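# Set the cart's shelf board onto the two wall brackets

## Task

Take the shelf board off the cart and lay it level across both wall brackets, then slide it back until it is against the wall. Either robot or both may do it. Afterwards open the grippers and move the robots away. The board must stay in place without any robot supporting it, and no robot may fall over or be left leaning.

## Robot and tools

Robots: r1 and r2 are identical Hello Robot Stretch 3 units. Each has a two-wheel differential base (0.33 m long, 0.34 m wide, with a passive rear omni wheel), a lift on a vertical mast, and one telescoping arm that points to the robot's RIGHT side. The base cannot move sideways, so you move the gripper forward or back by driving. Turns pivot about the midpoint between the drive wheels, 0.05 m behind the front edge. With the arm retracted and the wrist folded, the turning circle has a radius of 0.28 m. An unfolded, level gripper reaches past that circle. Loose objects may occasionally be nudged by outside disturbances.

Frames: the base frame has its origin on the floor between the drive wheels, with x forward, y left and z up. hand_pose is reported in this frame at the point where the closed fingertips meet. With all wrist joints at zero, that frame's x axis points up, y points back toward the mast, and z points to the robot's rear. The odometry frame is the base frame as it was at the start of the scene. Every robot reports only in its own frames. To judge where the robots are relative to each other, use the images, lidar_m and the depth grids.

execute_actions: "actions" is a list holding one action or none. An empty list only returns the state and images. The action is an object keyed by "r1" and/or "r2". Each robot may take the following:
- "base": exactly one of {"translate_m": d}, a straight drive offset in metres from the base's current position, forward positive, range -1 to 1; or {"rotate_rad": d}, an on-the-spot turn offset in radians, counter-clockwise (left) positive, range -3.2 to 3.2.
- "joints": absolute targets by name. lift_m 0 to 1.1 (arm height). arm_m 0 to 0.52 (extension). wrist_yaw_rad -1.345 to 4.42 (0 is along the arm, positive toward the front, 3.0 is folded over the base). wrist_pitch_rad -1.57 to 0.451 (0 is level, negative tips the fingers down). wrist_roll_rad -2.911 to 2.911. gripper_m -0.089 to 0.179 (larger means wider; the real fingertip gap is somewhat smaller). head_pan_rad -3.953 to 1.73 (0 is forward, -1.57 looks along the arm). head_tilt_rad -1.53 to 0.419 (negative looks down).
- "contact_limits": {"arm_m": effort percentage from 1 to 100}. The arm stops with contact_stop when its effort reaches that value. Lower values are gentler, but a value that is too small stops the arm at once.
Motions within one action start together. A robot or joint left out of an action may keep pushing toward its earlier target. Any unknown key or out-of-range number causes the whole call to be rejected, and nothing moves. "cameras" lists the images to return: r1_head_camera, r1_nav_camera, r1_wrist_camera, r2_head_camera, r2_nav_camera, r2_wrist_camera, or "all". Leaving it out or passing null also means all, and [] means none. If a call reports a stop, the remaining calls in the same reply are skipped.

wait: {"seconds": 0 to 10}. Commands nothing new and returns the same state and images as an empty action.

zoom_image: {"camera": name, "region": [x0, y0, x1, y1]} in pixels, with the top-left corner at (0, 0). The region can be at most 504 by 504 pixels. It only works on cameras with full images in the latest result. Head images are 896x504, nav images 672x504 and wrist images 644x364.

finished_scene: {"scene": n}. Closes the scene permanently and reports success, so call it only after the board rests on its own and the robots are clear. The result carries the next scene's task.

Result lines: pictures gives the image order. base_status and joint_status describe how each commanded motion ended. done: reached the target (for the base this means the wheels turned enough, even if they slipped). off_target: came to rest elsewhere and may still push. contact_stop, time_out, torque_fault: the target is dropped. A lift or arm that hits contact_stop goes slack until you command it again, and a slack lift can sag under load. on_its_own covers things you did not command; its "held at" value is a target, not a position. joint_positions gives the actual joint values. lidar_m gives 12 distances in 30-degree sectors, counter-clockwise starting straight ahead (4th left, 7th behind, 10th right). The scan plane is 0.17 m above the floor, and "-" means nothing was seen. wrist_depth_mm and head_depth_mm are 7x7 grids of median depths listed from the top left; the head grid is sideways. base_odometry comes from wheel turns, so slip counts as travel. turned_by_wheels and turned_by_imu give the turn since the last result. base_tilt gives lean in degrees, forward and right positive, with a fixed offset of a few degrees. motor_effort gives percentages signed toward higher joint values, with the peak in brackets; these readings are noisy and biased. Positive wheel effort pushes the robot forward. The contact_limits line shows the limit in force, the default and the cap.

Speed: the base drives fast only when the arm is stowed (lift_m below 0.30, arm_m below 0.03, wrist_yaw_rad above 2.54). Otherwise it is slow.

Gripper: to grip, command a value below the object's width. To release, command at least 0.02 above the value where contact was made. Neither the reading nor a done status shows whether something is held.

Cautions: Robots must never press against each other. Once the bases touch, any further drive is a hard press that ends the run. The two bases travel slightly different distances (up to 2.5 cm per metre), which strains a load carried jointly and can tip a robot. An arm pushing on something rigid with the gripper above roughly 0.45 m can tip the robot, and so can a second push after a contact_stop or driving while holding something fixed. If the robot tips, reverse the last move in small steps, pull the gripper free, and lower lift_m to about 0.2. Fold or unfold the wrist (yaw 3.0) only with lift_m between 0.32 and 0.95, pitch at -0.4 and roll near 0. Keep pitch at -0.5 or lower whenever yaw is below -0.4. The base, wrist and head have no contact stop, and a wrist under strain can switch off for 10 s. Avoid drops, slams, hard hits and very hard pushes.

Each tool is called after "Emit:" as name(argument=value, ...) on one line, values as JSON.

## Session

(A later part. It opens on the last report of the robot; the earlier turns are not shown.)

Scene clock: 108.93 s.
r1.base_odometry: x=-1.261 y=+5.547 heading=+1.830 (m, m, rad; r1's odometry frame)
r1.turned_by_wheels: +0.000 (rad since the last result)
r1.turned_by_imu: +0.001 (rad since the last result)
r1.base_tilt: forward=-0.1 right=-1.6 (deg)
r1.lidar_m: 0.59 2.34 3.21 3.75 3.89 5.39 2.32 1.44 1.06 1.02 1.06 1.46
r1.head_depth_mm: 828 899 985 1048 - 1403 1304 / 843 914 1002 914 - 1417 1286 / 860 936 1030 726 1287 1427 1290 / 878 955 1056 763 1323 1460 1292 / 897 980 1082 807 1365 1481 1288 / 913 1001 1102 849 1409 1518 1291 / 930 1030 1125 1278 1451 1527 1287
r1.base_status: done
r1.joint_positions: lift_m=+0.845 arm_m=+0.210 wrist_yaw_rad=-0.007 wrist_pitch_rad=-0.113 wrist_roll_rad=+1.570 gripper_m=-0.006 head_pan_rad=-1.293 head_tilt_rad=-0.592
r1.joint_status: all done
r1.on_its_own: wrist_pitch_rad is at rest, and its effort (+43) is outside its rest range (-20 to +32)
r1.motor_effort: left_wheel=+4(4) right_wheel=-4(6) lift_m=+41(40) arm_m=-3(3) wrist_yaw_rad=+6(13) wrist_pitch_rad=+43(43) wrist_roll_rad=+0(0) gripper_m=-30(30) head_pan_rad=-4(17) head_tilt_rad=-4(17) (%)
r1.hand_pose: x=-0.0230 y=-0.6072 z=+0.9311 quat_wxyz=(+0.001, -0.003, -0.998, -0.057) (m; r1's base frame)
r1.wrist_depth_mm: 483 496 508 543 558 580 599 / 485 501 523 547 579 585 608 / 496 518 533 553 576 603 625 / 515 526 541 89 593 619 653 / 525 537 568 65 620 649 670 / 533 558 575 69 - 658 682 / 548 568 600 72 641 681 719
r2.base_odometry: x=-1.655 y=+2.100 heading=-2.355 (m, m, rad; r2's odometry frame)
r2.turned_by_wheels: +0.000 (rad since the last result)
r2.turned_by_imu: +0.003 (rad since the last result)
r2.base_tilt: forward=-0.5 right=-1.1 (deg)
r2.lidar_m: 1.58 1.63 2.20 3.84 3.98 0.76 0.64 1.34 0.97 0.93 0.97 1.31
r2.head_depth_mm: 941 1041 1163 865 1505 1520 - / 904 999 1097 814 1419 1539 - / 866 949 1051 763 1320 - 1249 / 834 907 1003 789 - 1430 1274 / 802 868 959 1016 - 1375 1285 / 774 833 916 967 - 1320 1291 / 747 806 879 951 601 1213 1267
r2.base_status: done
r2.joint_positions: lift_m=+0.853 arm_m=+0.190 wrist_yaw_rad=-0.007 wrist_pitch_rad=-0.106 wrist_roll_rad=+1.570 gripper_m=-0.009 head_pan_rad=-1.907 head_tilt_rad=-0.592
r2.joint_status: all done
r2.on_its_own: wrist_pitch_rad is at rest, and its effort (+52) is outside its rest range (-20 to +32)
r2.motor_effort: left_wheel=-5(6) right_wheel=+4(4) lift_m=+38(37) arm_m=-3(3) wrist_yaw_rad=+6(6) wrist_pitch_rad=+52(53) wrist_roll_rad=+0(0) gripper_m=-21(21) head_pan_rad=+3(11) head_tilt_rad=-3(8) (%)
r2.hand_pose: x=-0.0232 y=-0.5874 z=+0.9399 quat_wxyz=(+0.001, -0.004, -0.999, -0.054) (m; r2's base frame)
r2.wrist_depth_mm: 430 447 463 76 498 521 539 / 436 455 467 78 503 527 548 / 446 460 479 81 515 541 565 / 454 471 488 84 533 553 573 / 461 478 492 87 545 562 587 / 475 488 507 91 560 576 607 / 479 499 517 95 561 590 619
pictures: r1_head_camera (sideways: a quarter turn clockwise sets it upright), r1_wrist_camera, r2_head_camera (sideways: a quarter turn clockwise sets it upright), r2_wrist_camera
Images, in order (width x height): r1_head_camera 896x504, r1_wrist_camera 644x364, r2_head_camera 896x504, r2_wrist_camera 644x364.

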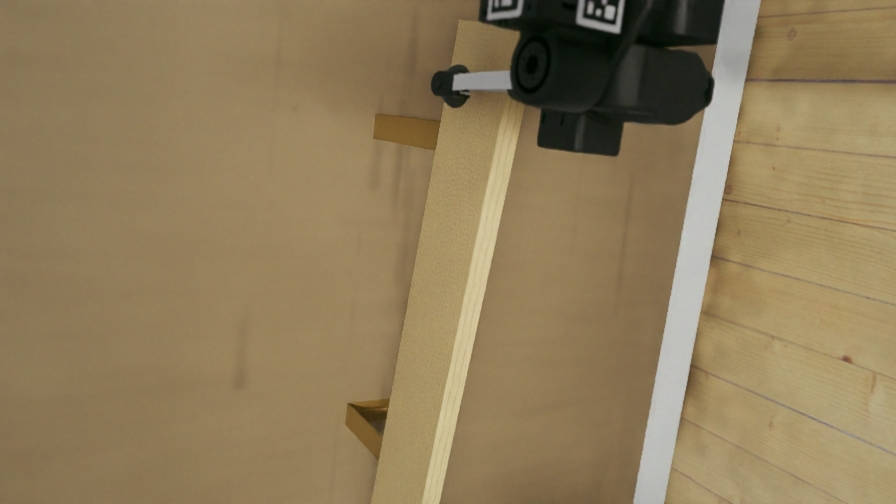

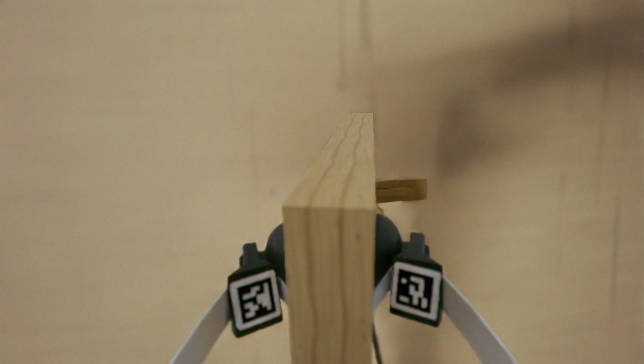

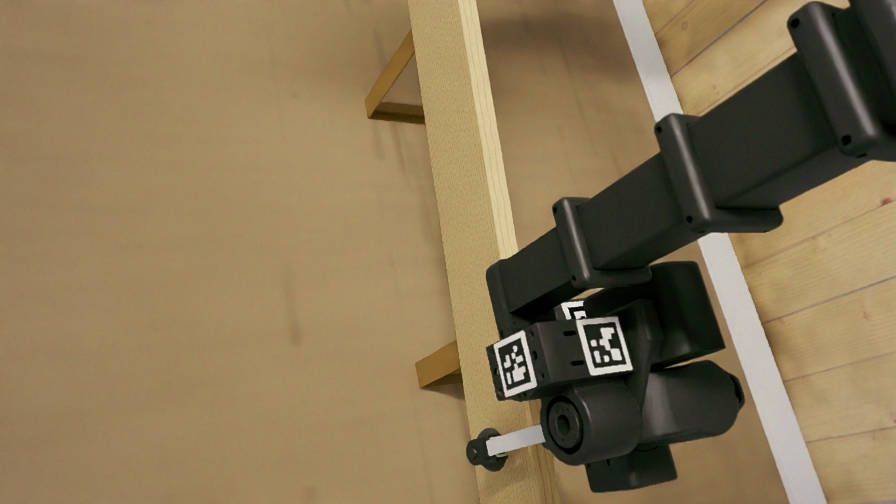

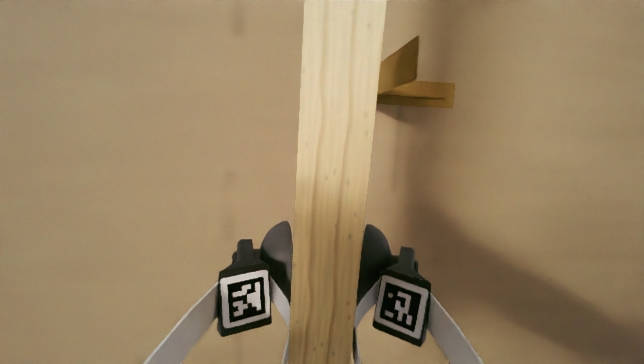

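Emit:
execute_actions(actions=[{"r1":{"base":{"translate_m":-0.09}},"r2":{"base":{"translate_m":-0.09}}}], cameras=["r1_wrist_camera","r2_wrist_camera"])

Scene clock: 111.03 s.
r1.base_odometry: x=-1.238 y=+5.460 heading=+1.830 (m, m, rad; r1's odometry frame)
r1.turned_by_wheels: +0.000 (rad since the last result)
r1.turned_by_imu: +0.001 (rad since the last result)
r1.base_tilt: forward=-0.1 right=-1.6 (deg)
r1.lidar_m: 0.59 2.43 3.33 3.74 3.88 5.39 2.32 1.44 1.06 1.02 1.06 1.46
r1.head_depth_mm: 827 898 984 1045 - 1406 1296 / 843 918 1003 1053 - 1419 1294 / 858 940 1030 726 1277 1435 1292 / 871 957 1053 762 1318 1454 1292 / 891 979 1085 807 1364 1493 1288 / 913 1000 1107 858 1406 1522 1287 / 935 1022 1137 1281 1448 1521 1295
r1.base_status: done
r1.joint_positions: lift_m=+0.845 arm_m=+0.210 wrist_yaw_rad=-0.007 wrist_pitch_rad=-0.113 wrist_roll_rad=+1.570 gripper_m=-0.006 head_pan_rad=-1.293 head_tilt_rad=-0.592
r1.joint_status: not commanded
r1.on_its_own: wrist_pitch_rad is at rest, and its effort (+43) is outside its rest range (-20 to +32)
r1.motor_effort: left_wheel=+3(3) right_wheel=-3(7) lift_m=+40(40) arm_m=-3(2) wrist_yaw_rad=+6(6) wrist_pitch_rad=+43(43) wrist_roll_rad=+0(0) gripper_m=-29(30) head_pan_rad=-4(4) head_tilt_rad=-4(5) (%)
r1.hand_pose: x=-0.0230 y=-0.6072 z=+0.9311 quat_wxyz=(+0.001, -0.003, -0.998, -0.057) (m; r1's base frame)
r1.wrist_depth_mm: 472 491 515 539 557 571 598 / 492 506 526 546 567 585 606 / 497 518 542 551 569 608 628 / 510 528 551 88 584 615 656 / 518 533 557 65 600 634 663 / 526 549 568 69 - 651 686 / 554 562 604 73 641 667 706
r2.base_odometry: x=-1.591 y=+2.164 heading=-2.355 (m, m, rad; r2's odometry frame)
r2.turned_by_wheels: +0.000 (rad since the last result)
r2.turned_by_imu: +0.000 (rad since the last result)
r2.base_tilt: forward=-0.5 right=-1.0 (deg)
r2.lidar_m: 1.66 1.72 2.34 3.82 3.99 0.76 0.64 1.35 0.98 0.94 0.97 1.31
r2.head_depth_mm: 948 1041 1163 862 1516 1531 - / 908 998 1110 806 1424 1551 - / 870 952 1049 761 1328 - 1253 / 840 911 1001 787 - 1424 1287 / 802 875 956 1020 - 1390 1291 / 775 842 921 961 - 1317 1278 / 747 811 876 945 605 1208 1267
r2.base_status: done
r2.joint_positions: lift_m=+0.853 arm_m=+0.190 wrist_yaw_rad=-0.007 wrist_pitch_rad=-0.106 wrist_roll_rad=+1.570 gripper_m=-0.009 head_pan_rad=-1.907 head_tilt_rad=-0.592
r2.joint_status: not commanded
r2.on_its_own: wrist_pitch_rad is at rest, and its effort (+52) is outside its rest range (-20 to +32)
r2.motor_effort: left_wheel=-3(9) right_wheel=+3(4) lift_m=+37(37) arm_m=-3(3) wrist_yaw_rad=+6(7) wrist_pitch_rad=+52(53) wrist_roll_rad=+0(0) gripper_m=-21(21) head_pan_rad=+3(4) head_tilt_rad=-2(3) (%)
r2.hand_pose: x=-0.0232 y=-0.5874 z=+0.9399 quat_wxyz=(+0.001, -0.004, -0.999, -0.054) (m; r2's base frame)
r2.wrist_depth_mm: 435 445 467 76 498 522 542 / 442 452 471 78 507 535 548 / 446 464 483 81 511 540 567 / 459 467 487 84 525 553 576 / 463 481 497 87 543 573 582 / 472 489 505 91 559 577 598 / 487 496 520 95 563 592 623
pictures: r1_wrist_camera, r2_wrist_camera
Images, in order (width x height): r1_wrist_camera 644x364, r2_wrist_camera 644x364.

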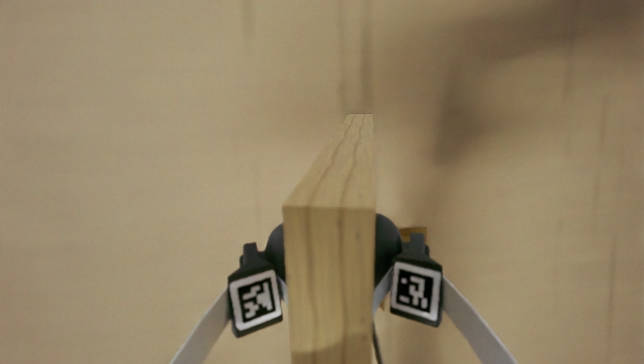

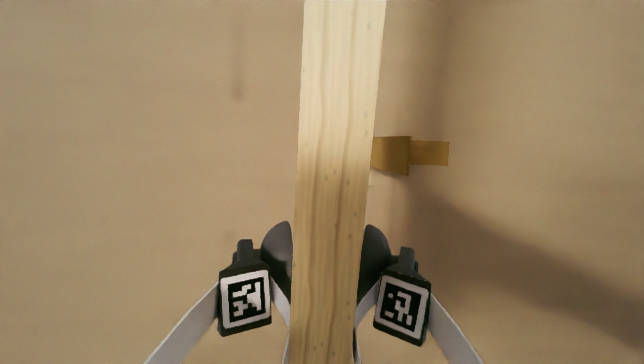

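Emit:
execute_actions(actions=[{"r1":{"joints":{"arm_m":0.36,"wrist_pitch_rad":0.09}},"r2":{"joints":{"arm_m":0.32,"wrist_pitch_rad":0.09}}}], cameras=["r1_head_camera","r2_head_camera","r1_wrist_camera","r2_wrist_camera"])

Scene clock: 113.77 s.
r1.base_odometry: x=-1.238 y=+5.460 heading=+1.830 (m, m, rad; r1's odometry frame)
r1.turned_by_wheels: +0.000 (rad since the last result)
r1.turned_by_imu: +0.000 (rad since the last result)
r1.base_tilt: forward=-0.2 right=-1.7 (deg)
r1.lidar_m: 0.59 2.43 3.36 3.74 3.91 5.43 2.32 1.44 1.06 1.02 1.06 1.46
r1.head_depth_mm: 828 896 977 - 1226 1367 1303 / 840 916 994 736 1252 1409 1290 / 859 941 998 1142 1287 1430 1285 / 876 955 1024 1177 1320 1464 1295 / 895 979 1025 1207 1363 1484 1295 / 913 999 1061 1237 1399 1522 1294 / 929 1026 1080 1275 1456 1522 1296
r1.base_status: not commanded
r1.joint_positions: lift_m=+0.845 arm_m=+0.360 wrist_yaw_rad=-0.008 wrist_pitch_rad=-0.026 wrist_roll_rad=+1.575 gripper_m=-0.006 head_pan_rad=-1.293 head_tilt_rad=-0.593
r1.joint_status: wrist_pitch_rad off_target (ended at -0.026, target +0.090); the others done
r1.on_its_own: wrist_pitch_rad is at rest, and its effort (+44) is outside its rest range (-20 to +32)
r1.motor_effort: left_wheel=+0(3) right_wheel=+0(2) lift_m=+40(40) arm_m=+3(4) wrist_yaw_rad=+7(7) wrist_pitch_rad=+44(50) wrist_roll_rad=-2(2) gripper_m=-31(31) head_pan_rad=-3(4) head_tilt_rad=-4(4) (%)
r1.hand_pose: x=-0.0234 y=-0.7601 z=+0.9531 quat_wxyz=(-0.002, -0.004, -1.000, -0.013) (m; r1's base frame)
r1.wrist_depth_mm: 371 375 381 383 392 398 403 / 381 386 389 399 401 411 416 / 388 392 397 397 409 417 424 / 397 401 408 82 421 425 440 / 405 410 415 67 427 432 450 / 413 419 423 70 - 456 460 / 430 431 446 73 454 460 468
r2.base_odometry: x=-1.591 y=+2.164 heading=-2.354 (m, m, rad; r2's odometry frame)
r2.turned_by_wheels: +0.000 (rad since the last result)
r2.turned_by_imu: +0.001 (rad since the last result)
r2.base_tilt: forward=-0.5 right=-1.0 (deg)
r2.lidar_m: 1.66 1.72 2.33 3.84 4.00 0.76 0.64 1.34 0.97 0.94 0.97 1.31
r2.head_depth_mm: 945 1046 1120 1315 1519 1526 - / 906 991 1072 1244 1416 1539 - / 866 949 1034 1172 1306 - 1251 / 836 909 993 1112 - 1403 1271 / 806 874 955 816 1216 1355 1280 / 770 840 917 - 1169 1264 1283 / 748 810 877 779 1088 1192 1270
r2.base_status: not commanded
r2.joint_positions: lift_m=+0.853 arm_m=+0.320 wrist_yaw_rad=+0.010 wrist_pitch_rad=-0.019 wrist_roll_rad=+1.570 gripper_m=-0.009 head_pan_rad=-1.907 head_tilt_rad=-0.593
r2.joint_status: wrist_pitch_rad off_target (ended at -0.019, target +0.090); the others done
r2.on_its_own: wrist_pitch_rad is at rest, and its effort (+54) is outside its rest range (-20 to +32)
r2.motor_effort: left_wheel=+3(2) right_wheel=-3(3) lift_m=+37(38) arm_m=+3(3) wrist_yaw_rad=-8(8) wrist_pitch_rad=+54(65) wrist_roll_rad=+0(0) gripper_m=-22(23) head_pan_rad=+3(3) head_tilt_rad=-2(2) (%)
r2.hand_pose: x=-0.0189 y=-0.7204 z=+0.9620 quat_wxyz=(+0.001, +0.005, -1.000, -0.010) (m; r2's base frame)
r2.wrist_depth_mm: 336 340 345 77 355 360 365 / 341 346 352 79 360 368 375 / 348 356 360 82 366 256 383 / 358 360 367 85 379 253 388 / 361 367 373 88 386 393 400 / 373 375 382 91 398 403 408 / 379 383 393 95 404 409 418
pictures: r1_head_camera (sideways: a quarter turn clockwise sets it upright), r1_wrist_camera, r2_head_camera (sideways: a quarter turn clockwise sets it upright), r2_wrist_camera
Images, in order (width x height): r1_head_camera 896x504, r1_wrist_camera 644x364, r2_head_camera 896x504, r2_wrist_camera 644x364.

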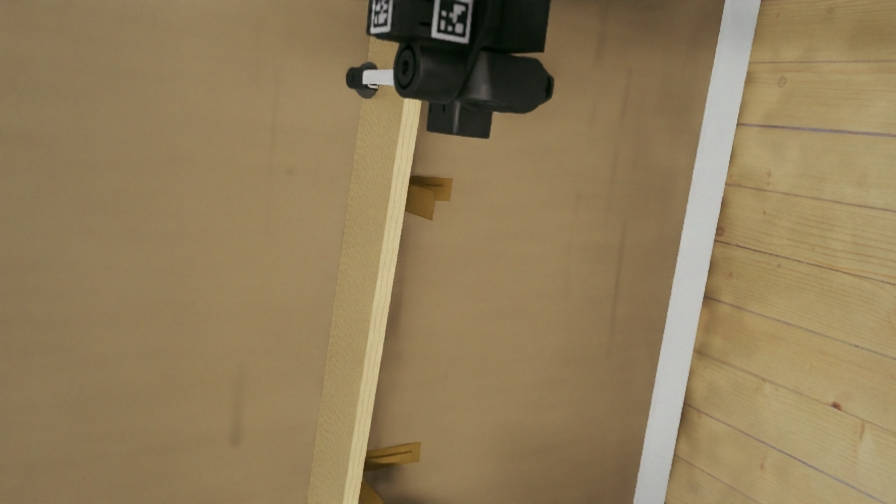

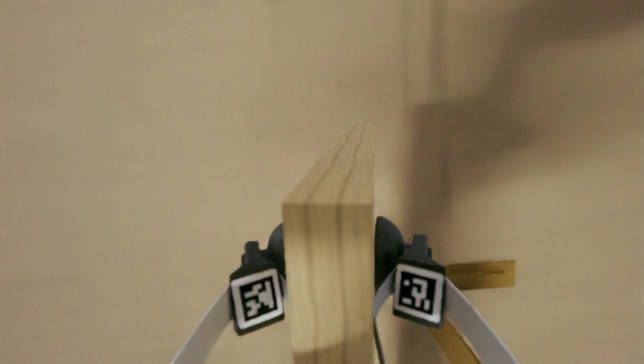

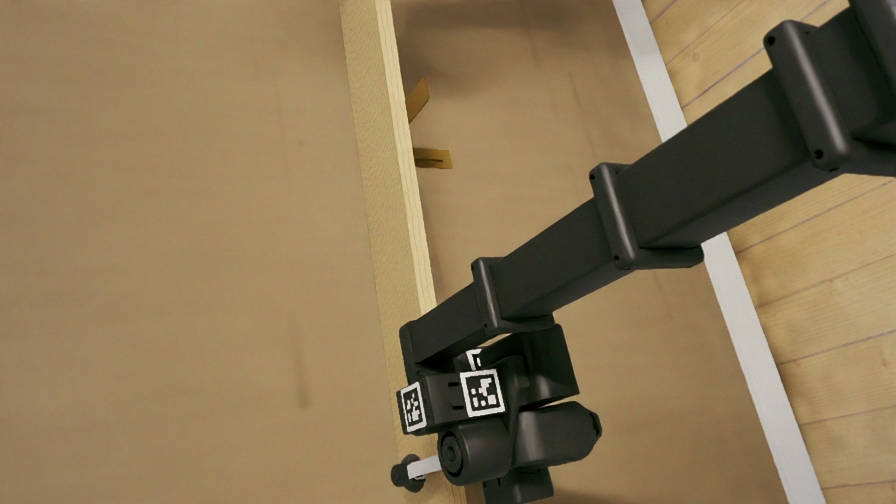

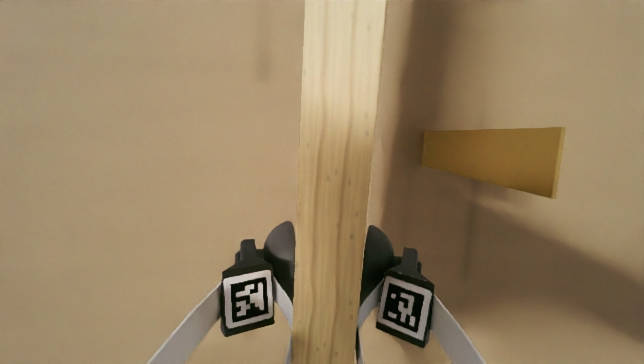

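Emit:
execute_actions(actions=[{"r1":{"joints":{"lift_m":0.775,"arm_m":0.39},"contact_limits":{"arm_m":15}},"r2":{"joints":{"lift_m":0.775,"arm_m":0.35},"contact_limits":{"arm_m":15}}}], cameras=["r1_wrist_camera","r2_wrist_camera"])

Scene clock: 115.57 s.
r1.base_odometry: x=-1.238 y=+5.460 heading=+1.830 (m, m, rad; r1's odometry frame)
r1.turned_by_wheels: +0.000 (rad since the last result)
r1.turned_by_imu: +0.000 (rad since the last result)
r1.base_tilt: forward=-0.2 right=-1.7 (deg)
r1.lidar_m: 0.59 2.43 3.35 3.75 3.89 5.36 2.32 1.44 1.06 1.02 1.06 1.46
r1.head_depth_mm: 827 897 979 1043 1261 1378 1296 / 844 915 1004 884 1274 1423 1294 / 861 937 1029 954 1274 1433 1291 / 874 957 1050 1180 1320 1467 1291 / 891 977 1064 1204 1368 1496 1284 / 915 998 1090 1242 1410 1513 1289 / 934 1018 1100 1274 1458 1516 1300
r1.base_status: not commanded
r1.joint_positions: lift_m=+0.775 arm_m=+0.390 wrist_yaw_rad=-0.008 wrist_pitch_rad=-0.022 wrist_roll_rad=+1.575 gripper_m=-0.006 head_pan_rad=-1.293 head_tilt_rad=-0.593
r1.joint_status: all done
r1.on_its_own: wrist_pitch_rad is at rest, and its effort (+42) is outside its rest range (-20 to +32)
r1.motor_effort: left_wheel=-2(1) right_wheel=+3(3) lift_m=+28(38) arm_m=+3(4) wrist_yaw_rad=+7(7) wrist_pitch_rad=+42(44) wrist_roll_rad=-2(1) gripper_m=-31(31) head_pan_rad=-5(4) head_tilt_rad=-4(4) (%)
r1.contact_limits: arm_m 15 (drawing in: default 17, maximum 28; extending or still: default 23, maximum 38)
r1.hand_pose: x=-0.0234 y=-0.7902 z=+0.8837 quat_wxyz=(-0.002, -0.004, -1.000, -0.011) (m; r1's base frame)
r1.wrist_depth_mm: 343 348 354 357 364 366 376 / 352 355 363 368 373 380 388 / 363 365 369 374 379 386 399 / 369 374 380 82 389 400 402 / 382 380 388 67 399 408 409 / 381 391 397 70 - 422 425 / 396 403 412 73 418 434 428
r2.base_odometry: x=-1.591 y=+2.164 heading=-2.354 (m, m, rad; r2's odometry frame)
r2.turned_by_wheels: +0.000 (rad since the last result)
r2.turned_by_imu: +0.001 (rad since the last result)
r2.base_tilt: forward=-0.4 right=-1.1 (deg)
r2.lidar_m: 1.67 1.72 2.33 3.83 4.01 0.76 0.64 1.35 0.98 0.94 0.97 1.31
r2.head_depth_mm: 945 1042 1154 1316 1525 1512 1277 / 905 991 1102 1238 1420 1534 1302 / 868 951 1050 1107 1335 1471 - / 830 912 1000 964 1250 - 1254 / 802 873 960 953 - 1349 1284 / 773 842 919 939 - 1278 1286 / 746 810 876 897 1088 1194 1270
r2.base_status: not commanded
r2.joint_positions: lift_m=+0.775 arm_m=+0.350 wrist_yaw_rad=+0.011 wrist_pitch_rad=-0.013 wrist_roll_rad=+1.570 gripper_m=-0.009 head_pan_rad=-1.907 head_tilt_rad=-0.593
r2.joint_status: all done
r2.on_its_own: wrist_pitch_rad is at rest, and its effort (+51) is outside its rest range (-20 to +32)
r2.motor_effort: left_wheel=+4(4) right_wheel=-4(4) lift_m=+30(30) arm_m=+3(1) wrist_yaw_rad=-10(9) wrist_pitch_rad=+51(55) wrist_roll_rad=+0(0) gripper_m=-22(22) head_pan_rad=+3(4) head_tilt_rad=-3(3) (%)
r2.contact_limits: arm_m 15 (drawing in: default 20, maximum 33; extending or still: default 27, maximum 45)
r2.hand_pose: x=-0.0185 y=-0.7506 z=+0.8858 quat_wxyz=(+0.001, +0.006, -1.000, -0.007) (m; r2's base frame)
r2.wrist_depth_mm: 308 312 317 76 326 330 330 / 316 316 323 79 334 336 339 / 321 325 329 82 232 343 348 / 327 333 336 85 228 351 357 / 333 342 343 88 351 361 365 / 343 348 350 91 362 368 374 / 353 355 358 96 370 376 380
pictures: r1_wrist_camera, r2_wrist_camera
Images, in order (width x height): r1_wrist_camera 644x364, r2_wrist_camera 644x364.

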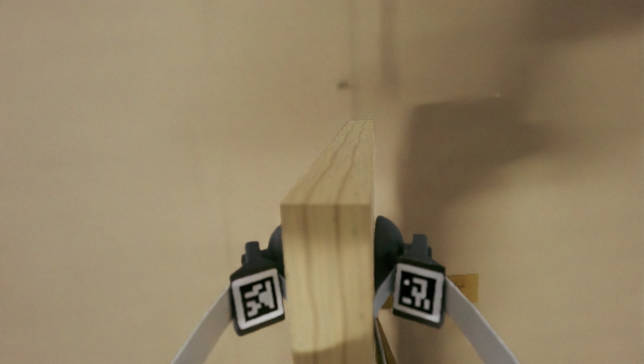

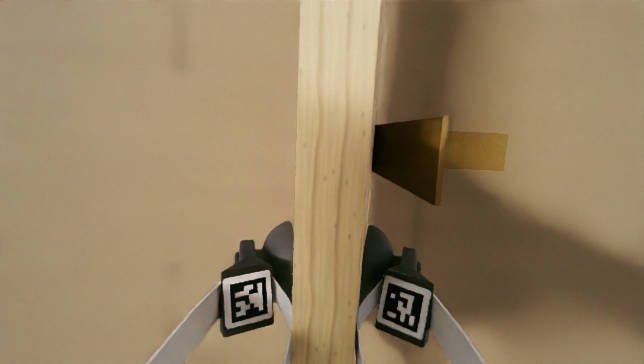

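Emit:
execute_actions(actions=[{"r1":{"joints":{"arm_m":0.46},"contact_limits":{"arm_m":15}},"r2":{"joints":{"arm_m":0.42},"contact_limits":{"arm_m":15}}}], cameras=["r1_head_camera","r2_wrist_camera"])

Scene clock: 117.47 s.
r1.base_odometry: x=-1.238 y=+5.460 heading=+1.830 (m, m, rad; r1's odometry frame)
r1.turned_by_wheels: +0.000 (rad since the last result)
r1.turned_by_imu: +0.000 (rad since the last result)
r1.base_tilt: forward=-0.1 right=-1.6 (deg)
r1.lidar_m: 0.59 2.43 3.35 3.74 3.91 5.39 2.32 1.44 1.05 1.02 1.06 1.46
r1.head_depth_mm: 824 901 986 - 1232 1368 1292 / 842 909 999 910 1254 1411 1291 / 861 935 1014 1140 1284 1435 1294 / 878 955 1038 1171 1319 1460 1292 / 890 977 1051 1207 1355 1488 1298 / 914 999 1078 1240 1419 1508 1287 / 933 1025 1097 1274 1460 1525 1286
r1.base_status: not commanded
r1.joint_positions: lift_m=+0.775 arm_m=+0.460 wrist_yaw_rad=-0.011 wrist_pitch_rad=-0.018 wrist_roll_rad=+1.579 gripper_m=-0.006 head_pan_rad=-1.293 head_tilt_rad=-0.593
r1.joint_status: all done
r1.on_its_own: wrist_pitch_rad is at rest, and its effort (+41) is outside its rest range (-20 to +32)
r1.motor_effort: left_wheel=-7(15) right_wheel=+9(17) lift_m=+28(28) arm_m=+4(4) wrist_yaw_rad=+9(20) wrist_pitch_rad=+41(42) wrist_roll_rad=-4(3) gripper_m=-31(31) head_pan_rad=-4(4) head_tilt_rad=-4(4) (%)
r1.contact_limits: arm_m 15 (drawing in: default 17, maximum 28; extending or still: default 23, maximum 38)
r1.hand_pose: x=-0.0242 y=-0.8603 z=+0.8848 quat_wxyz=(-0.004, -0.006, -1.000, -0.009) (m; r1's base frame)
r1.wrist_depth_mm: 282 286 288 295 297 300 304 / 292 293 297 300 304 309 312 / 297 301 305 306 311 317 319 / 307 304 310 82 320 321 327 / 310 309 318 69 324 332 337 / 318 322 326 71 - 341 343 / 326 331 337 74 340 352 354
r2.base_odometry: x=-1.591 y=+2.164 heading=-2.354 (m, m, rad; r2's odometry frame)
r2.turned_by_wheels: +0.000 (rad since the last result)
r2.turned_by_imu: -0.001 (rad since the last result)
r2.base_tilt: forward=-0.4 right=-1.0 (deg)
r2.lidar_m: 1.66 1.72 2.33 3.83 4.00 0.76 0.64 1.35 0.98 0.93 0.97 1.31
r2.head_depth_mm: 946 1044 1139 1326 1533 1524 1274 / 902 994 1086 1246 1427 1520 1320 / 866 947 1056 1178 1342 1494 - / 835 906 1002 1116 1242 - 1248 / 802 878 962 956 - 1353 1275 / 776 841 917 967 1167 1267 1279 / 748 809 881 916 1091 1200 1272
r2.base_status: not commanded
r2.joint_positions: lift_m=+0.775 arm_m=+0.399 wrist_yaw_rad=+0.022 wrist_pitch_rad=-0.021 wrist_roll_rad=+1.570 gripper_m=-0.009 head_pan_rad=-1.907 head_tilt_rad=-0.594
r2.joint_status: arm_m contact_stop (moved +0.049 of +0.070)
r2.on_its_own: arm_m is slack since a contact_stop, until your next command for it (your +0.420 is given up); wrist_yaw_rad is at rest, and its effort (-19) is outside its rest range (-12 to +12); wrist_pitch_rad is at rest, and its effort (+55) is outside its rest range (-20 to +32)
r2.motor_effort: left_wheel=+11(13) right_wheel=-10(11) lift_m=+31(31) arm_m=+0(18) wrist_yaw_rad=-19(19) wrist_pitch_rad=+55(59) wrist_roll_rad=+0(0) gripper_m=-22(22) head_pan_rad=+3(3) head_tilt_rad=-2(4) (%)
r2.contact_limits: arm_m 15 (drawing in: default 20, maximum 33; extending or still: default 27, maximum 45)
r2.hand_pose: x=-0.0158 y=-0.7991 z=+0.8838 quat_wxyz=(+0.001, +0.011, -1.000, -0.011) (m; r2's base frame)
r2.wrist_depth_mm: 263 265 269 76 277 282 287 / 269 272 275 78 284 288 293 / 273 278 281 80 190 114 298 / 280 284 287 83 166 113 308 / 285 289 293 86 306 311 316 / 292 298 301 88 312 318 323 / 299 303 312 92 322 326 330
pictures: r1_head_camera (sideways: a quarter turn clockwise sets it upright), r2_wrist_camera
Images, in order (width x height): r1_head_camera 896x504, r2_wrist_camera 644x364.

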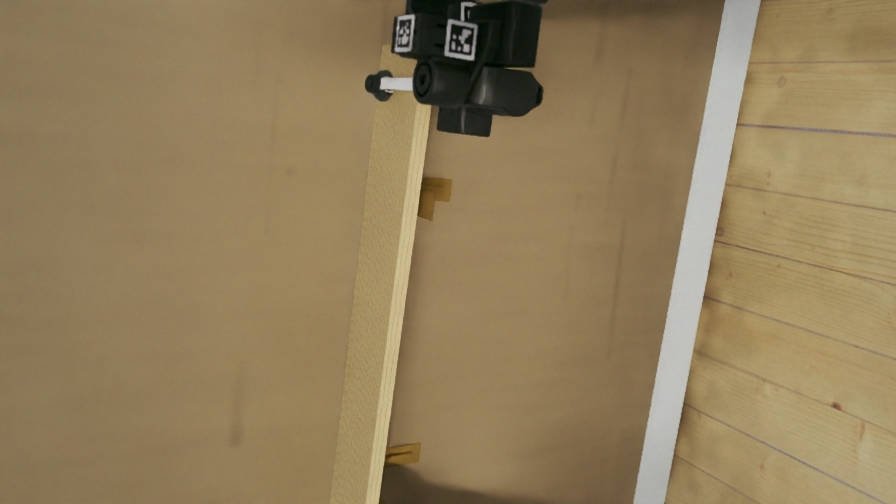

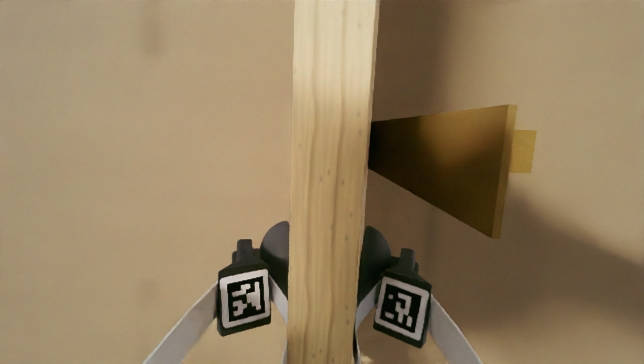

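Emit:
execute_actions(actions=[{"r1":{"joints":{"lift_m":0.74,"wrist_pitch_rad":0.05}},"r2":{"joints":{"lift_m":0.74,"wrist_pitch_rad":0.05}}}], cameras=["r1_wrist_camera","r2_wrist_camera"])

Scene clock: 118.90 s.
r1.base_odometry: x=-1.238 y=+5.460 heading=+1.830 (m, m, rad; r1's odometry frame)
r1.turned_by_wheels: +0.000 (rad since the last result)
r1.turned_by_imu: +0.000 (rad since the last result)
r1.base_tilt: forward=-0.2 right=-1.6 (deg)
r1.lidar_m: 0.59 2.43 3.34 3.73 3.90 5.40 2.32 1.44 1.06 1.02 1.06 1.46
r1.head_depth_mm: 825 895 979 1035 1234 1373 1298 / 844 917 1004 884 1260 1399 1297 / 855 938 1012 1143 1284 1433 1297 / 876 954 1037 1171 1323 1458 1291 / 890 979 1055 1207 1370 1486 1284 / 910 997 1077 1239 1413 1503 1294 / 928 1025 1096 1276 1451 1530 1286
r1.base_status: not commanded
r1.joint_positions: lift_m=+0.740 arm_m=+0.460 wrist_yaw_rad=-0.012 wrist_pitch_rad=-0.014 wrist_roll_rad=+1.576 gripper_m=-0.006 head_pan_rad=-1.293 head_tilt_rad=-0.593
r1.joint_status: wrist_pitch_rad off_target (ended at -0.014, target +0.050); the others done
r1.motor_effort: left_wheel=-6(7) right_wheel=+7(9) lift_m=+27(29) arm_m=+3(4) wrist_yaw_rad=+10(11) wrist_pitch_rad=+24(39) wrist_roll_rad=-3(4) gripper_m=-25(31) head_pan_rad=-3(4) head_tilt_rad=-4(4) (%)
r1.hand_pose: x=-0.0244 y=-0.8605 z=+0.8508 quat_wxyz=(-0.002, -0.006, -1.000, -0.007) (m; r1's base frame)
r1.wrist_depth_mm: 286 288 291 295 298 301 305 / 289 295 298 300 307 306 311 / 298 299 302 306 309 315 321 / 307 312 310 77 320 323 326 / 311 317 317 67 329 331 333 / 318 321 325 70 - 342 342 / 326 330 336 72 343 345 353
r2.base_odometry: x=-1.591 y=+2.164 heading=-2.354 (m, m, rad; r2's odometry frame)
r2.turned_by_wheels: +0.000 (rad since the last result)
r2.turned_by_imu: +0.000 (rad since the last result)
r2.base_tilt: forward=-0.4 right=-1.1 (deg)
r2.lidar_m: 1.66 1.72 2.33 3.85 4.01 0.76 0.64 1.35 0.97 0.94 0.97 1.30
r2.head_depth_mm: 947 1047 1137 1318 1524 1512 1271 / 904 994 1094 1236 1424 1521 1273 / 870 951 1047 1015 1342 1474 - / 835 913 1005 1020 1246 - 1251 / 806 876 958 966 - 1356 1282 / 775 843 923 920 - 1281 1283 / 747 810 882 917 1089 1201 1276
r2.base_status: not commanded
r2.joint_positions: lift_m=+0.740 arm_m=+0.398 wrist_yaw_rad=+0.019 wrist_pitch_rad=-0.004 wrist_roll_rad=+1.571 gripper_m=-0.009 head_pan_rad=-1.907 head_tilt_rad=-0.594
r2.joint_status: wrist_pitch_rad off_target (ended at -0.004, target +0.050); the others done
r2.on_its_own: arm_m is slack since a contact_stop, until your next command for it (your +0.420 is given up); wrist_yaw_rad is at rest, and its effort (-15) is outside its rest range (-12 to +12)
r2.motor_effort: left_wheel=+8(11) right_wheel=-8(10) lift_m=+26(30) arm_m=+0(0) wrist_yaw_rad=-15(19) wrist_pitch_rad=+26(53) wrist_roll_rad=+0(0) gripper_m=-19(22) head_pan_rad=+3(3) head_tilt_rad=-1(2) (%)
r2.hand_pose: x=-0.0164 y=-0.7992 z=+0.8534 quat_wxyz=(+0.000, +0.010, -1.000, -0.002) (m; r2's base frame)
r2.wrist_depth_mm: 266 270 269 75 277 278 282 / 271 275 277 77 281 285 288 / 277 281 285 79 285 290 294 / 283 288 290 82 292 299 302 / 291 293 295 84 303 306 306 / 296 300 301 87 309 314 318 / 304 306 312 91 319 322 328
pictures: r1_wrist_camera, r2_wrist_camera
Images, in order (width x height): r1_wrist_camera 644x364, r2_wrist_camera 644x364.

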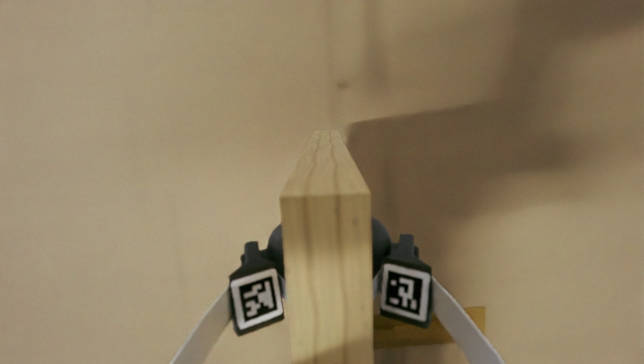

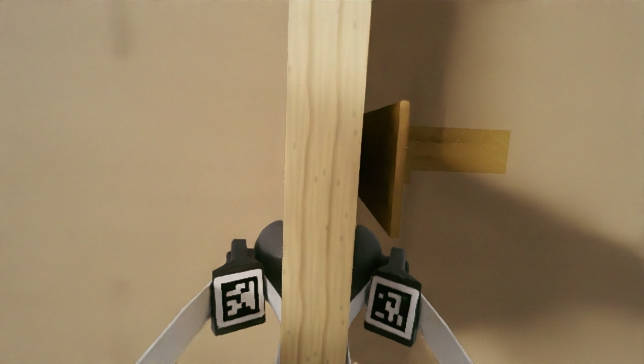

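Pitch load dropped; the board is resting. Release.

Emit:
execute_actions(actions=[{"r1":{"joints":{"gripper_m":0.1,"wrist_pitch_rad":0.0}},"r2":{"joints":{"gripper_m":0.1,"wrist_pitch_rad":0.0}}}], cameras=[])

Emit:
execute_actions(actions=[{"r1":{"joints":{"arm_m":0.2,"head_pan_rad":-1.2,"head_tilt_rad":-0.4}},"r2":{"joints":{"arm_m":0.15,"head_pan_rad":-1.9,"head_tilt_rad":-0.4}}}], cameras=["r1_head_camera","r2_head_camera","r1_wrist_camera","r2_wrist_camera"])

Scene clock: 120.80 s.
r1.base_odometry: x=-1.238 y=+5.460 heading=+1.830 (m, m, rad; r1's odometry frame)
r1.turned_by_wheels: +0.000 (rad since the last result)
r1.turned_by_imu: +0.001 (rad since the last result)
r1.base_tilt: forward=-0.2 right=-1.6 (deg)
r1.lidar_m: 0.59 2.43 3.33 3.73 3.90 5.42 2.32 1.44 1.05 1.02 1.06 1.46
r1.head_depth_mm: 822 897 987 1032 1237 1384 1285 / 846 914 995 921 1265 1412 1294 / 862 939 1013 965 1280 1423 1290 / 877 958 1038 1176 1323 1458 1286 / 895 982 1064 1198 1367 1497 1293 / 910 999 1081 1240 1411 1510 1286 / 937 1030 1103 1279 1459 1534 1294
r1.base_status: not commanded
r1.joint_positions: lift_m=+0.740 arm_m=+0.460 wrist_yaw_rad=-0.002 wrist_pitch_rad=-0.023 wrist_roll_rad=+1.576 gripper_m=+0.100 head_pan_rad=-1.293 head_tilt_rad=-0.593
r1.joint_status: all done
r1.motor_effort: left_wheel=+1(6) right_wheel=-1(7) lift_m=+27(27) arm_m=+3(3) wrist_yaw_rad=+2(11) wrist_pitch_rad=+9(23) wrist_roll_rad=-3(3) gripper_m=+0(98) head_pan_rad=-3(3) head_tilt_rad=-4(4) (%)
r1.hand_pose: x=-0.0220 y=-0.8603 z=+0.8485 quat_wxyz=(-0.002, -0.001, -1.000, -0.012) (m; r1's base frame)
r1.wrist_depth_mm: 282 286 289 292 299 301 306 / 288 290 294 302 304 309 313 / 294 301 305 305 310 317 319 / 304 307 308 139 71 327 327 / 313 314 322 176 66 331 339 / 318 322 328 239 69 342 351 / 326 331 337 337 72 348 351
r2.base_odometry: x=-1.591 y=+2.164 heading=-2.355 (m, m, rad; r2's odometry frame)
r2.turned_by_wheels: +0.000 (rad since the last result)
r2.turned_by_imu: +0.000 (rad since the last result)
r2.base_tilt: forward=-0.5 right=-1.0 (deg)
r2.lidar_m: 1.67 1.72 2.33 3.85 3.98 0.76 0.64 1.35 0.98 0.94 0.97 1.31
r2.head_depth_mm: 946 1041 1129 1312 1516 1530 1274 / 903 995 1088 1244 1427 1526 1274 / 869 950 1048 1021 1331 1474 - / 836 913 1003 968 1251 - 1253 / 805 876 963 923 - 1355 1283 / 774 840 919 928 - 1270 1282 / 750 806 880 890 1089 1203 1277
r2.base_status: not commanded
r2.joint_positions: lift_m=+0.740 arm_m=+0.398 wrist_yaw_rad=+0.003 wrist_pitch_rad=-0.023 wrist_roll_rad=+1.571 gripper_m=+0.100 head_pan_rad=-1.907 head_tilt_rad=-0.594
r2.joint_status: all done
r2.on_its_own: arm_m is slack since a contact_stop, until your next command for it (your +0.420 is given up)
r2.motor_effort: left_wheel=+1(9) right_wheel=+0(8) lift_m=+26(26) arm_m=+0(0) wrist_yaw_rad=-3(17) wrist_pitch_rad=+11(27) wrist_roll_rad=+0(0) gripper_m=+1(88) head_pan_rad=+4(3) head_tilt_rad=-1(2) (%)
r2.hand_pose: x=-0.0207 y=-0.7987 z=+0.8485 quat_wxyz=(+0.000, +0.001, -1.000, -0.012) (m; r2's base frame)
r2.wrist_depth_mm: 266 268 272 104 280 285 290 / 271 275 278 92 287 290 297 / 276 281 283 83 292 296 301 / 281 284 286 82 295 303 307 / 286 289 295 85 303 307 314 / 293 296 302 88 309 315 321 / 297 305 306 90 316 324 329
pictures: none
No camera images: the call's "cameras" was empty. Leave "cameras" out to get every camera's image.

Scene clock: 123.93 s.
r1.base_odometry: x=-1.238 y=+5.460 heading=+1.830 (m, m, rad; r1's odometry frame)
r1.turned_by_wheels: +0.000 (rad since the last result)
r1.turned_by_imu: +0.001 (rad since the last result)
r1.base_tilt: forward=-0.2 right=-1.6 (deg)
r1.lidar_m: 0.59 2.43 3.35 3.75 3.90 5.39 2.32 1.44 1.06 1.02 1.06 1.46
r1.head_depth_mm: 830 877 936 998 883 1143 - / 853 903 959 1023 932 1187 1281 / 878 931 988 1054 978 1228 1329 / 898 958 1019 1086 1174 1280 1380 / 926 991 1057 1112 1227 1327 1410 / 958 1013 1092 1153 1281 1393 1455 / 992 1055 1135 1173 1335 1458 1464
r1.base_status: not commanded
r1.joint_positions: lift_m=+0.740 arm_m=+0.200 wrist_yaw_rad=-0.001 wrist_pitch_rad=-0.022 wrist_roll_rad=+1.576 gripper_m=+0.100 head_pan_rad=-1.207 head_tilt_rad=-0.409
r1.joint_status: all done
r1.motor_effort: left_wheel=+2(1) right_wheel=-1(2) lift_m=+27(27) arm_m=-3(2) wrist_yaw_rad=+1(2) wrist_pitch_rad=+9(9) wrist_roll_rad=-2(3) gripper_m=+0(0) head_pan_rad=+5(16) head_tilt_rad=+6(28) (%)
r1.hand_pose: x=-0.0217 y=-0.6010 z=+0.8488 quat_wxyz=(-0.002, -0.001, -1.000, -0.011) (m; r1's base frame)
r1.wrist_depth_mm: 507 519 530 526 535 540 547 / 529 535 541 547 548 550 568 / 530 553 556 552 564 574 576 / 557 551 566 582 579 576 598 / 566 579 565 588 591 598 611 / 571 582 588 591 616 615 617 / 587 601 614 616 636 638 656
r2.base_odometry: x=-1.591 y=+2.164 heading=-2.355 (m, m, rad; r2's odometry frame)
r2.turned_by_wheels: +0.000 (rad since the last result)
r2.turned_by_imu: +0.001 (rad since the last result)
r2.base_tilt: forward=-0.4 right=-1.1 (deg)
r2.lidar_m: 1.67 1.72 2.33 3.85 3.95 0.76 0.64 1.35 0.97 0.93 0.97 1.31
r2.head_depth_mm: 960 1019 1098 1174 1285 1405 1444 / 921 979 1049 1111 1206 1331 1393 / 880 942 1000 1072 1012 1251 1343 / 845 898 954 1024 972 1183 1250 / 816 861 921 971 919 1120 1190 / 788 831 882 937 880 1065 1150 / 760 800 845 895 884 1006 1088
r2.base_status: not commanded
r2.joint_positions: lift_m=+0.740 arm_m=+0.150 wrist_yaw_rad=+0.001 wrist_pitch_rad=-0.022 wrist_roll_rad=+1.571 gripper_m=+0.100 head_pan_rad=-1.907 head_tilt_rad=-0.409
r2.joint_status: all done
r2.motor_effort: left_wheel=+0(0) right_wheel=+0(0) lift_m=+26(26) arm_m=-3(2) wrist_yaw_rad=-1(3) wrist_pitch_rad=+11(11) wrist_roll_rad=+0(0) gripper_m=+1(1) head_pan_rad=+4(4) head_tilt_rad=+3(14) (%)
r2.hand_pose: x=-0.0211 y=-0.5509 z=+0.8488 quat_wxyz=(+0.000, +0.001, -1.000, -0.011) (m; r2's base frame)
r2.wrist_depth_mm: 489 498 509 508 518 521 531 / 507 509 513 525 526 534 541 / 519 518 526 530 539 544 555 / 517 527 534 544 547 553 566 / 528 532 541 553 564 566 578 / 542 542 557 565 577 589 592 / 547 553 573 576 575 592 606
pictures: r1_head_camera (sideways: a quarter turn clockwise sets it upright), r1_wrist_camera, r2_head_camera (sideways: a quarter turn clockwise sets it upright), r2_wrist_camera
Images, in order (width x height): r1_head_camera 896x504, r1_wrist_camera 644x364, r2_head_camera 896x504, r2_wrist_camera 644x364.

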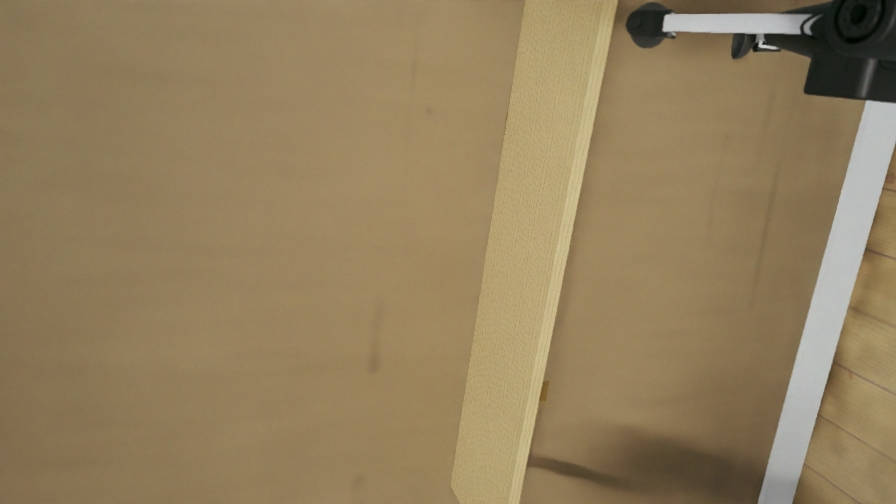

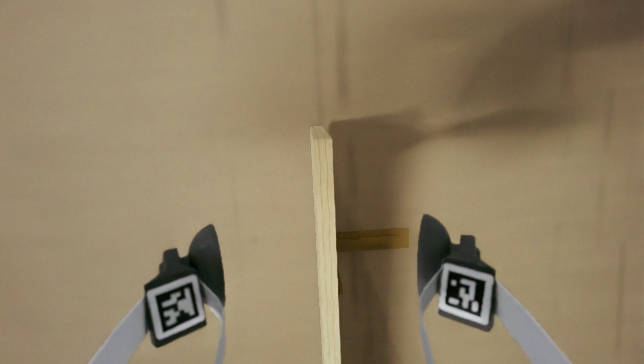

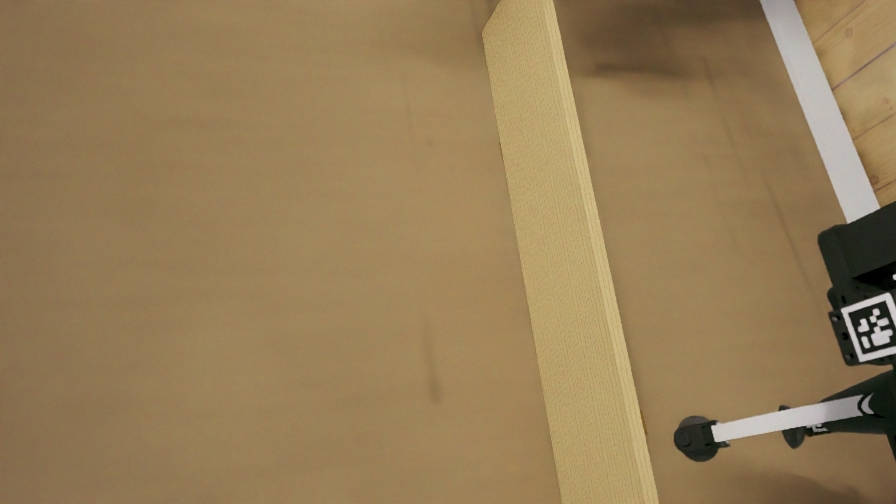

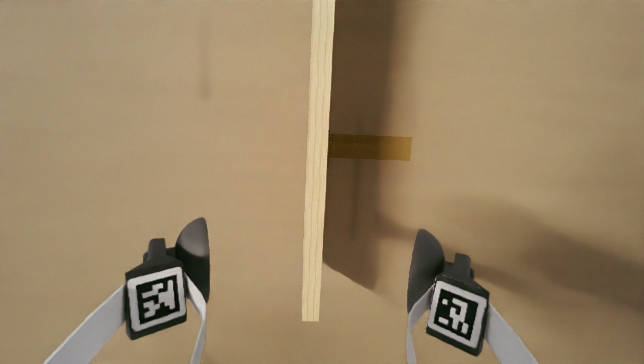

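Emit:
execute_actions(actions=[{"r1":{"joints":{"gripper_m":0.0,"arm_m":0.36}},"r2":{"joints":{"gripper_m":0.0,"arm_m":0.3}}}], cameras=[])

Emit:
execute_actions(actions=[{"r1":{"joints":{"arm_m":0.47},"contact_limits":{"arm_m":13}},"r2":{"joints":{"arm_m":0.41},"contact_limits":{"arm_m":13}}}], cameras=["r1_head_camera","r2_head_camera"])

Scene clock: 126.67 s.
r1.base_odometry: x=-1.238 y=+5.460 heading=+1.830 (m, m, rad; r1's odometry frame)
r1.turned_by_wheels: +0.000 (rad since the last result)
r1.turned_by_imu: +0.001 (rad since the last result)
r1.base_tilt: forward=-0.2 right=-1.7 (deg)
r1.lidar_m: 0.59 2.43 3.36 3.73 3.89 5.37 2.32 1.44 1.06 1.02 1.06 1.46
r1.head_depth_mm: 831 876 932 990 932 - 1240 / 855 905 960 1023 982 1190 1279 / 878 932 992 1051 979 1232 1327 / 898 955 1023 1083 1175 1272 1370 / 924 994 1056 1114 1222 1332 1414 / 957 1024 1092 1156 1279 1395 1442 / 985 1055 1141 1179 1332 1463 1484
r1.base_status: not commanded
r1.joint_positions: lift_m=+0.740 arm_m=+0.359 wrist_yaw_rad=-0.003 wrist_pitch_rad=-0.023 wrist_roll_rad=+1.576 gripper_m=+0.000 head_pan_rad=-1.207 head_tilt_rad=-0.408
r1.joint_status: all done
r1.motor_effort: left_wheel=+1(1) right_wheel=+0(2) lift_m=+27(27) arm_m=+4(4) wrist_yaw_rad=+2(2) wrist_pitch_rad=+9(9) wrist_roll_rad=-3(2) gripper_m=-3(95) head_pan_rad=+4(4) head_tilt_rad=+5(6) (%)
r1.hand_pose: x=-0.0222 y=-0.7601 z=+0.8486 quat_wxyz=(-0.002, -0.002, -1.000, -0.012) (m; r1's base frame)
r1.wrist_depth_mm: 372 377 386 386 392 396 399 / 383 385 386 393 399 408 418 / 388 391 399 404 409 415 422 / 401 402 406 406 423 427 431 / 407 415 424 424 427 444 445 / 418 433 431 - 438 452 458 / 427 436 447 447 455 466 474
r2.base_odometry: x=-1.591 y=+2.164 heading=-2.355 (m, m, rad; r2's odometry frame)
r2.turned_by_wheels: +0.000 (rad since the last result)
r2.turned_by_imu: +0.001 (rad since the last result)
r2.base_tilt: forward=-0.4 right=-1.1 (deg)
r2.lidar_m: 1.67 1.72 2.33 3.83 3.98 0.75 0.64 1.35 0.97 0.94 0.97 1.31
r2.head_depth_mm: 960 1028 1099 1171 1289 1415 1451 / 916 977 1047 1118 1203 1328 1393 / 880 939 1002 1071 1011 1242 1350 / 845 895 957 1015 970 1181 - / 816 861 918 973 920 1097 1244 / 790 829 876 931 882 1045 - / 757 802 844 899 881 1008 1101
r2.base_status: not commanded
r2.joint_positions: lift_m=+0.740 arm_m=+0.300 wrist_yaw_rad=+0.001 wrist_pitch_rad=-0.022 wrist_roll_rad=+1.571 gripper_m=+0.000 head_pan_rad=-1.907 head_tilt_rad=-0.409
r2.joint_status: all done
r2.motor_effort: left_wheel=+1(1) right_wheel=+0(0) lift_m=+26(26) arm_m=+3(4) wrist_yaw_rad=-1(1) wrist_pitch_rad=+11(11) wrist_roll_rad=+0(0) gripper_m=-2(88) head_pan_rad=+3(3) head_tilt_rad=+3(2) (%)
r2.hand_pose: x=-0.0211 y=-0.7003 z=+0.8488 quat_wxyz=(+0.000, +0.001, -1.000, -0.011) (m; r2's base frame)
r2.wrist_depth_mm: 357 361 367 369 374 381 384 / 359 366 375 369 387 387 394 / 368 375 380 351 388 395 404 / 374 380 386 389 398 407 408 / 381 388 392 397 405 410 419 / 390 396 401 - 410 420 426 / 397 406 413 412 419 431 434
pictures: none
No camera images: the call's "cameras" was empty. Leave "cameras" out to get every camera's image.

Scene clock: 128.77 s.
r1.base_odometry: x=-1.238 y=+5.460 heading=+1.830 (m, m, rad; r1's odometry frame)
r1.turned_by_wheels: +0.000 (rad since the last result)
r1.turned_by_imu: -0.002 (rad since the last result)
r1.base_tilt: forward=-0.2 right=-1.7 (deg)
r1.lidar_m: 0.59 2.44 3.36 3.74 3.92 5.39 2.34 1.44 1.06 1.02 1.06 1.46
r1.head_depth_mm: 830 877 930 992 956 - 1241 / 854 905 957 1025 982 1186 1278 / 878 936 990 1045 1136 1232 1328 / 903 959 1025 1085 1183 1271 1365 / 928 986 1064 1109 1228 1338 1406 / 956 1021 1087 1153 1265 1394 1456 / 984 1054 1132 1176 1328 1453 1494
r1.base_status: not commanded
r1.joint_positions: lift_m=+0.740 arm_m=+0.404 wrist_yaw_rad=+0.003 wrist_pitch_rad=-0.036 wrist_roll_rad=+1.576 gripper_m=+0.000 head_pan_rad=-1.207 head_tilt_rad=-0.408
r1.joint_status: arm_m contact_stop (moved +0.044 of +0.111)
r1.on_its_own: arm_m is slack since a contact_stop, until your next command for it (your +0.470 is given up)
r1.motor_effort: left_wheel=+2(5) right_wheel=-2(5) lift_m=+27(27) arm_m=+0(15) wrist_yaw_rad=-3(5) wrist_pitch_rad=+13(26) wrist_roll_rad=-3(3) gripper_m=-1(4) head_pan_rad=+4(4) head_tilt_rad=+5(5) (%)
r1.contact_limits: arm_m 13 (drawing in: default 17, maximum 28; extending or still: default 23, maximum 38)
r1.hand_pose: x=-0.0205 y=-0.8039 z=+0.8452 quat_wxyz=(-0.002, +0.002, -1.000, -0.018) (m; r1's base frame)
r1.wrist_depth_mm: 330 332 339 346 350 358 366 / 336 341 344 349 358 363 371 / 345 350 357 359 370 379 380 / 350 360 361 372 376 388 393 / 363 367 375 376 388 394 408 / 374 377 382 - 398 407 419 / 379 391 397 398 413 424 430
r2.base_odometry: x=-1.591 y=+2.164 heading=-2.355 (m, m, rad; r2's odometry frame)
r2.turned_by_wheels: +0.000 (rad since the last result)
r2.turned_by_imu: -0.001 (rad since the last result)
r2.base_tilt: forward=-0.4 right=-1.1 (deg)
r2.lidar_m: 1.67 1.72 2.33 3.85 3.98 0.75 0.64 1.36 0.97 0.94 0.97 1.30
r2.head_depth_mm: 969 1031 1102 1160 1292 1404 1451 / 917 980 1050 1117 1218 1338 1406 / 882 940 1001 1073 1023 1258 1343 / 848 899 956 1022 967 1177 - / 819 864 912 979 924 - 1232 / 787 830 885 933 884 - 1176 / 761 800 849 896 886 1005 1096
r2.base_status: not commanded
r2.joint_positions: lift_m=+0.740 arm_m=+0.321 wrist_yaw_rad=-0.010 wrist_pitch_rad=-0.036 wrist_roll_rad=+1.571 gripper_m=+0.000 head_pan_rad=-1.907 head_tilt_rad=-0.408
r2.joint_status: arm_m contact_stop (moved +0.021 of +0.110)
r2.on_its_own: arm_m is slack since a contact_stop, until your next command for it (your +0.410 is given up)
r2.motor_effort: left_wheel=-6(6) right_wheel=+5(7) lift_m=+26(27) arm_m=+0(14) wrist_yaw_rad=+9(9) wrist_pitch_rad=+17(26) wrist_roll_rad=+0(0) gripper_m=-1(2) head_pan_rad=+3(3) head_tilt_rad=+3(1) (%)
r2.contact_limits: arm_m 13 (drawing in: default 20, maximum 33; extending or still: default 27, maximum 45)
r2.hand_pose: x=-0.0239 y=-0.7209 z=+0.8453 quat_wxyz=(+0.000, -0.005, -1.000, -0.018) (m; r2's base frame)
r2.wrist_depth_mm: 335 340 347 350 359 366 377 / 340 347 351 354 368 374 376 / 347 356 360 360 375 380 386 / 354 360 366 360 374 387 388 / 361 366 371 378 386 395 401 / 365 371 378 - 392 402 411 / 369 377 387 386 401 409 421
pictures: r1_head_camera (sideways: a quarter turn clockwise sets it upright), r2_head_camera (sideways: a quarter turn clockwise sets it upright)
Images, in order (width x height): r1_head_camera 896x504, r2_head_camera 896x504.

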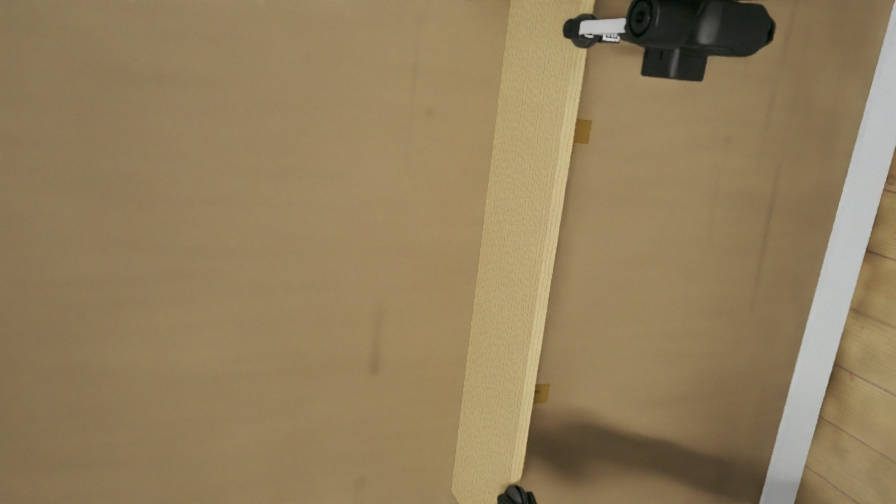

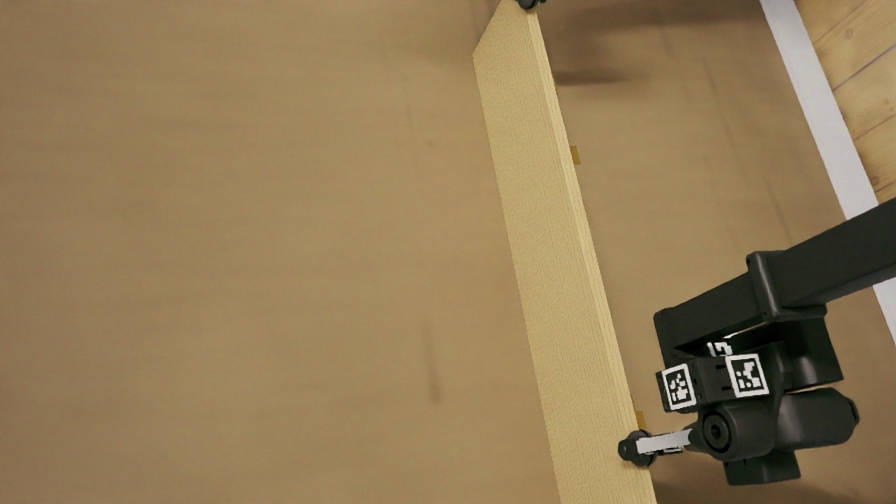

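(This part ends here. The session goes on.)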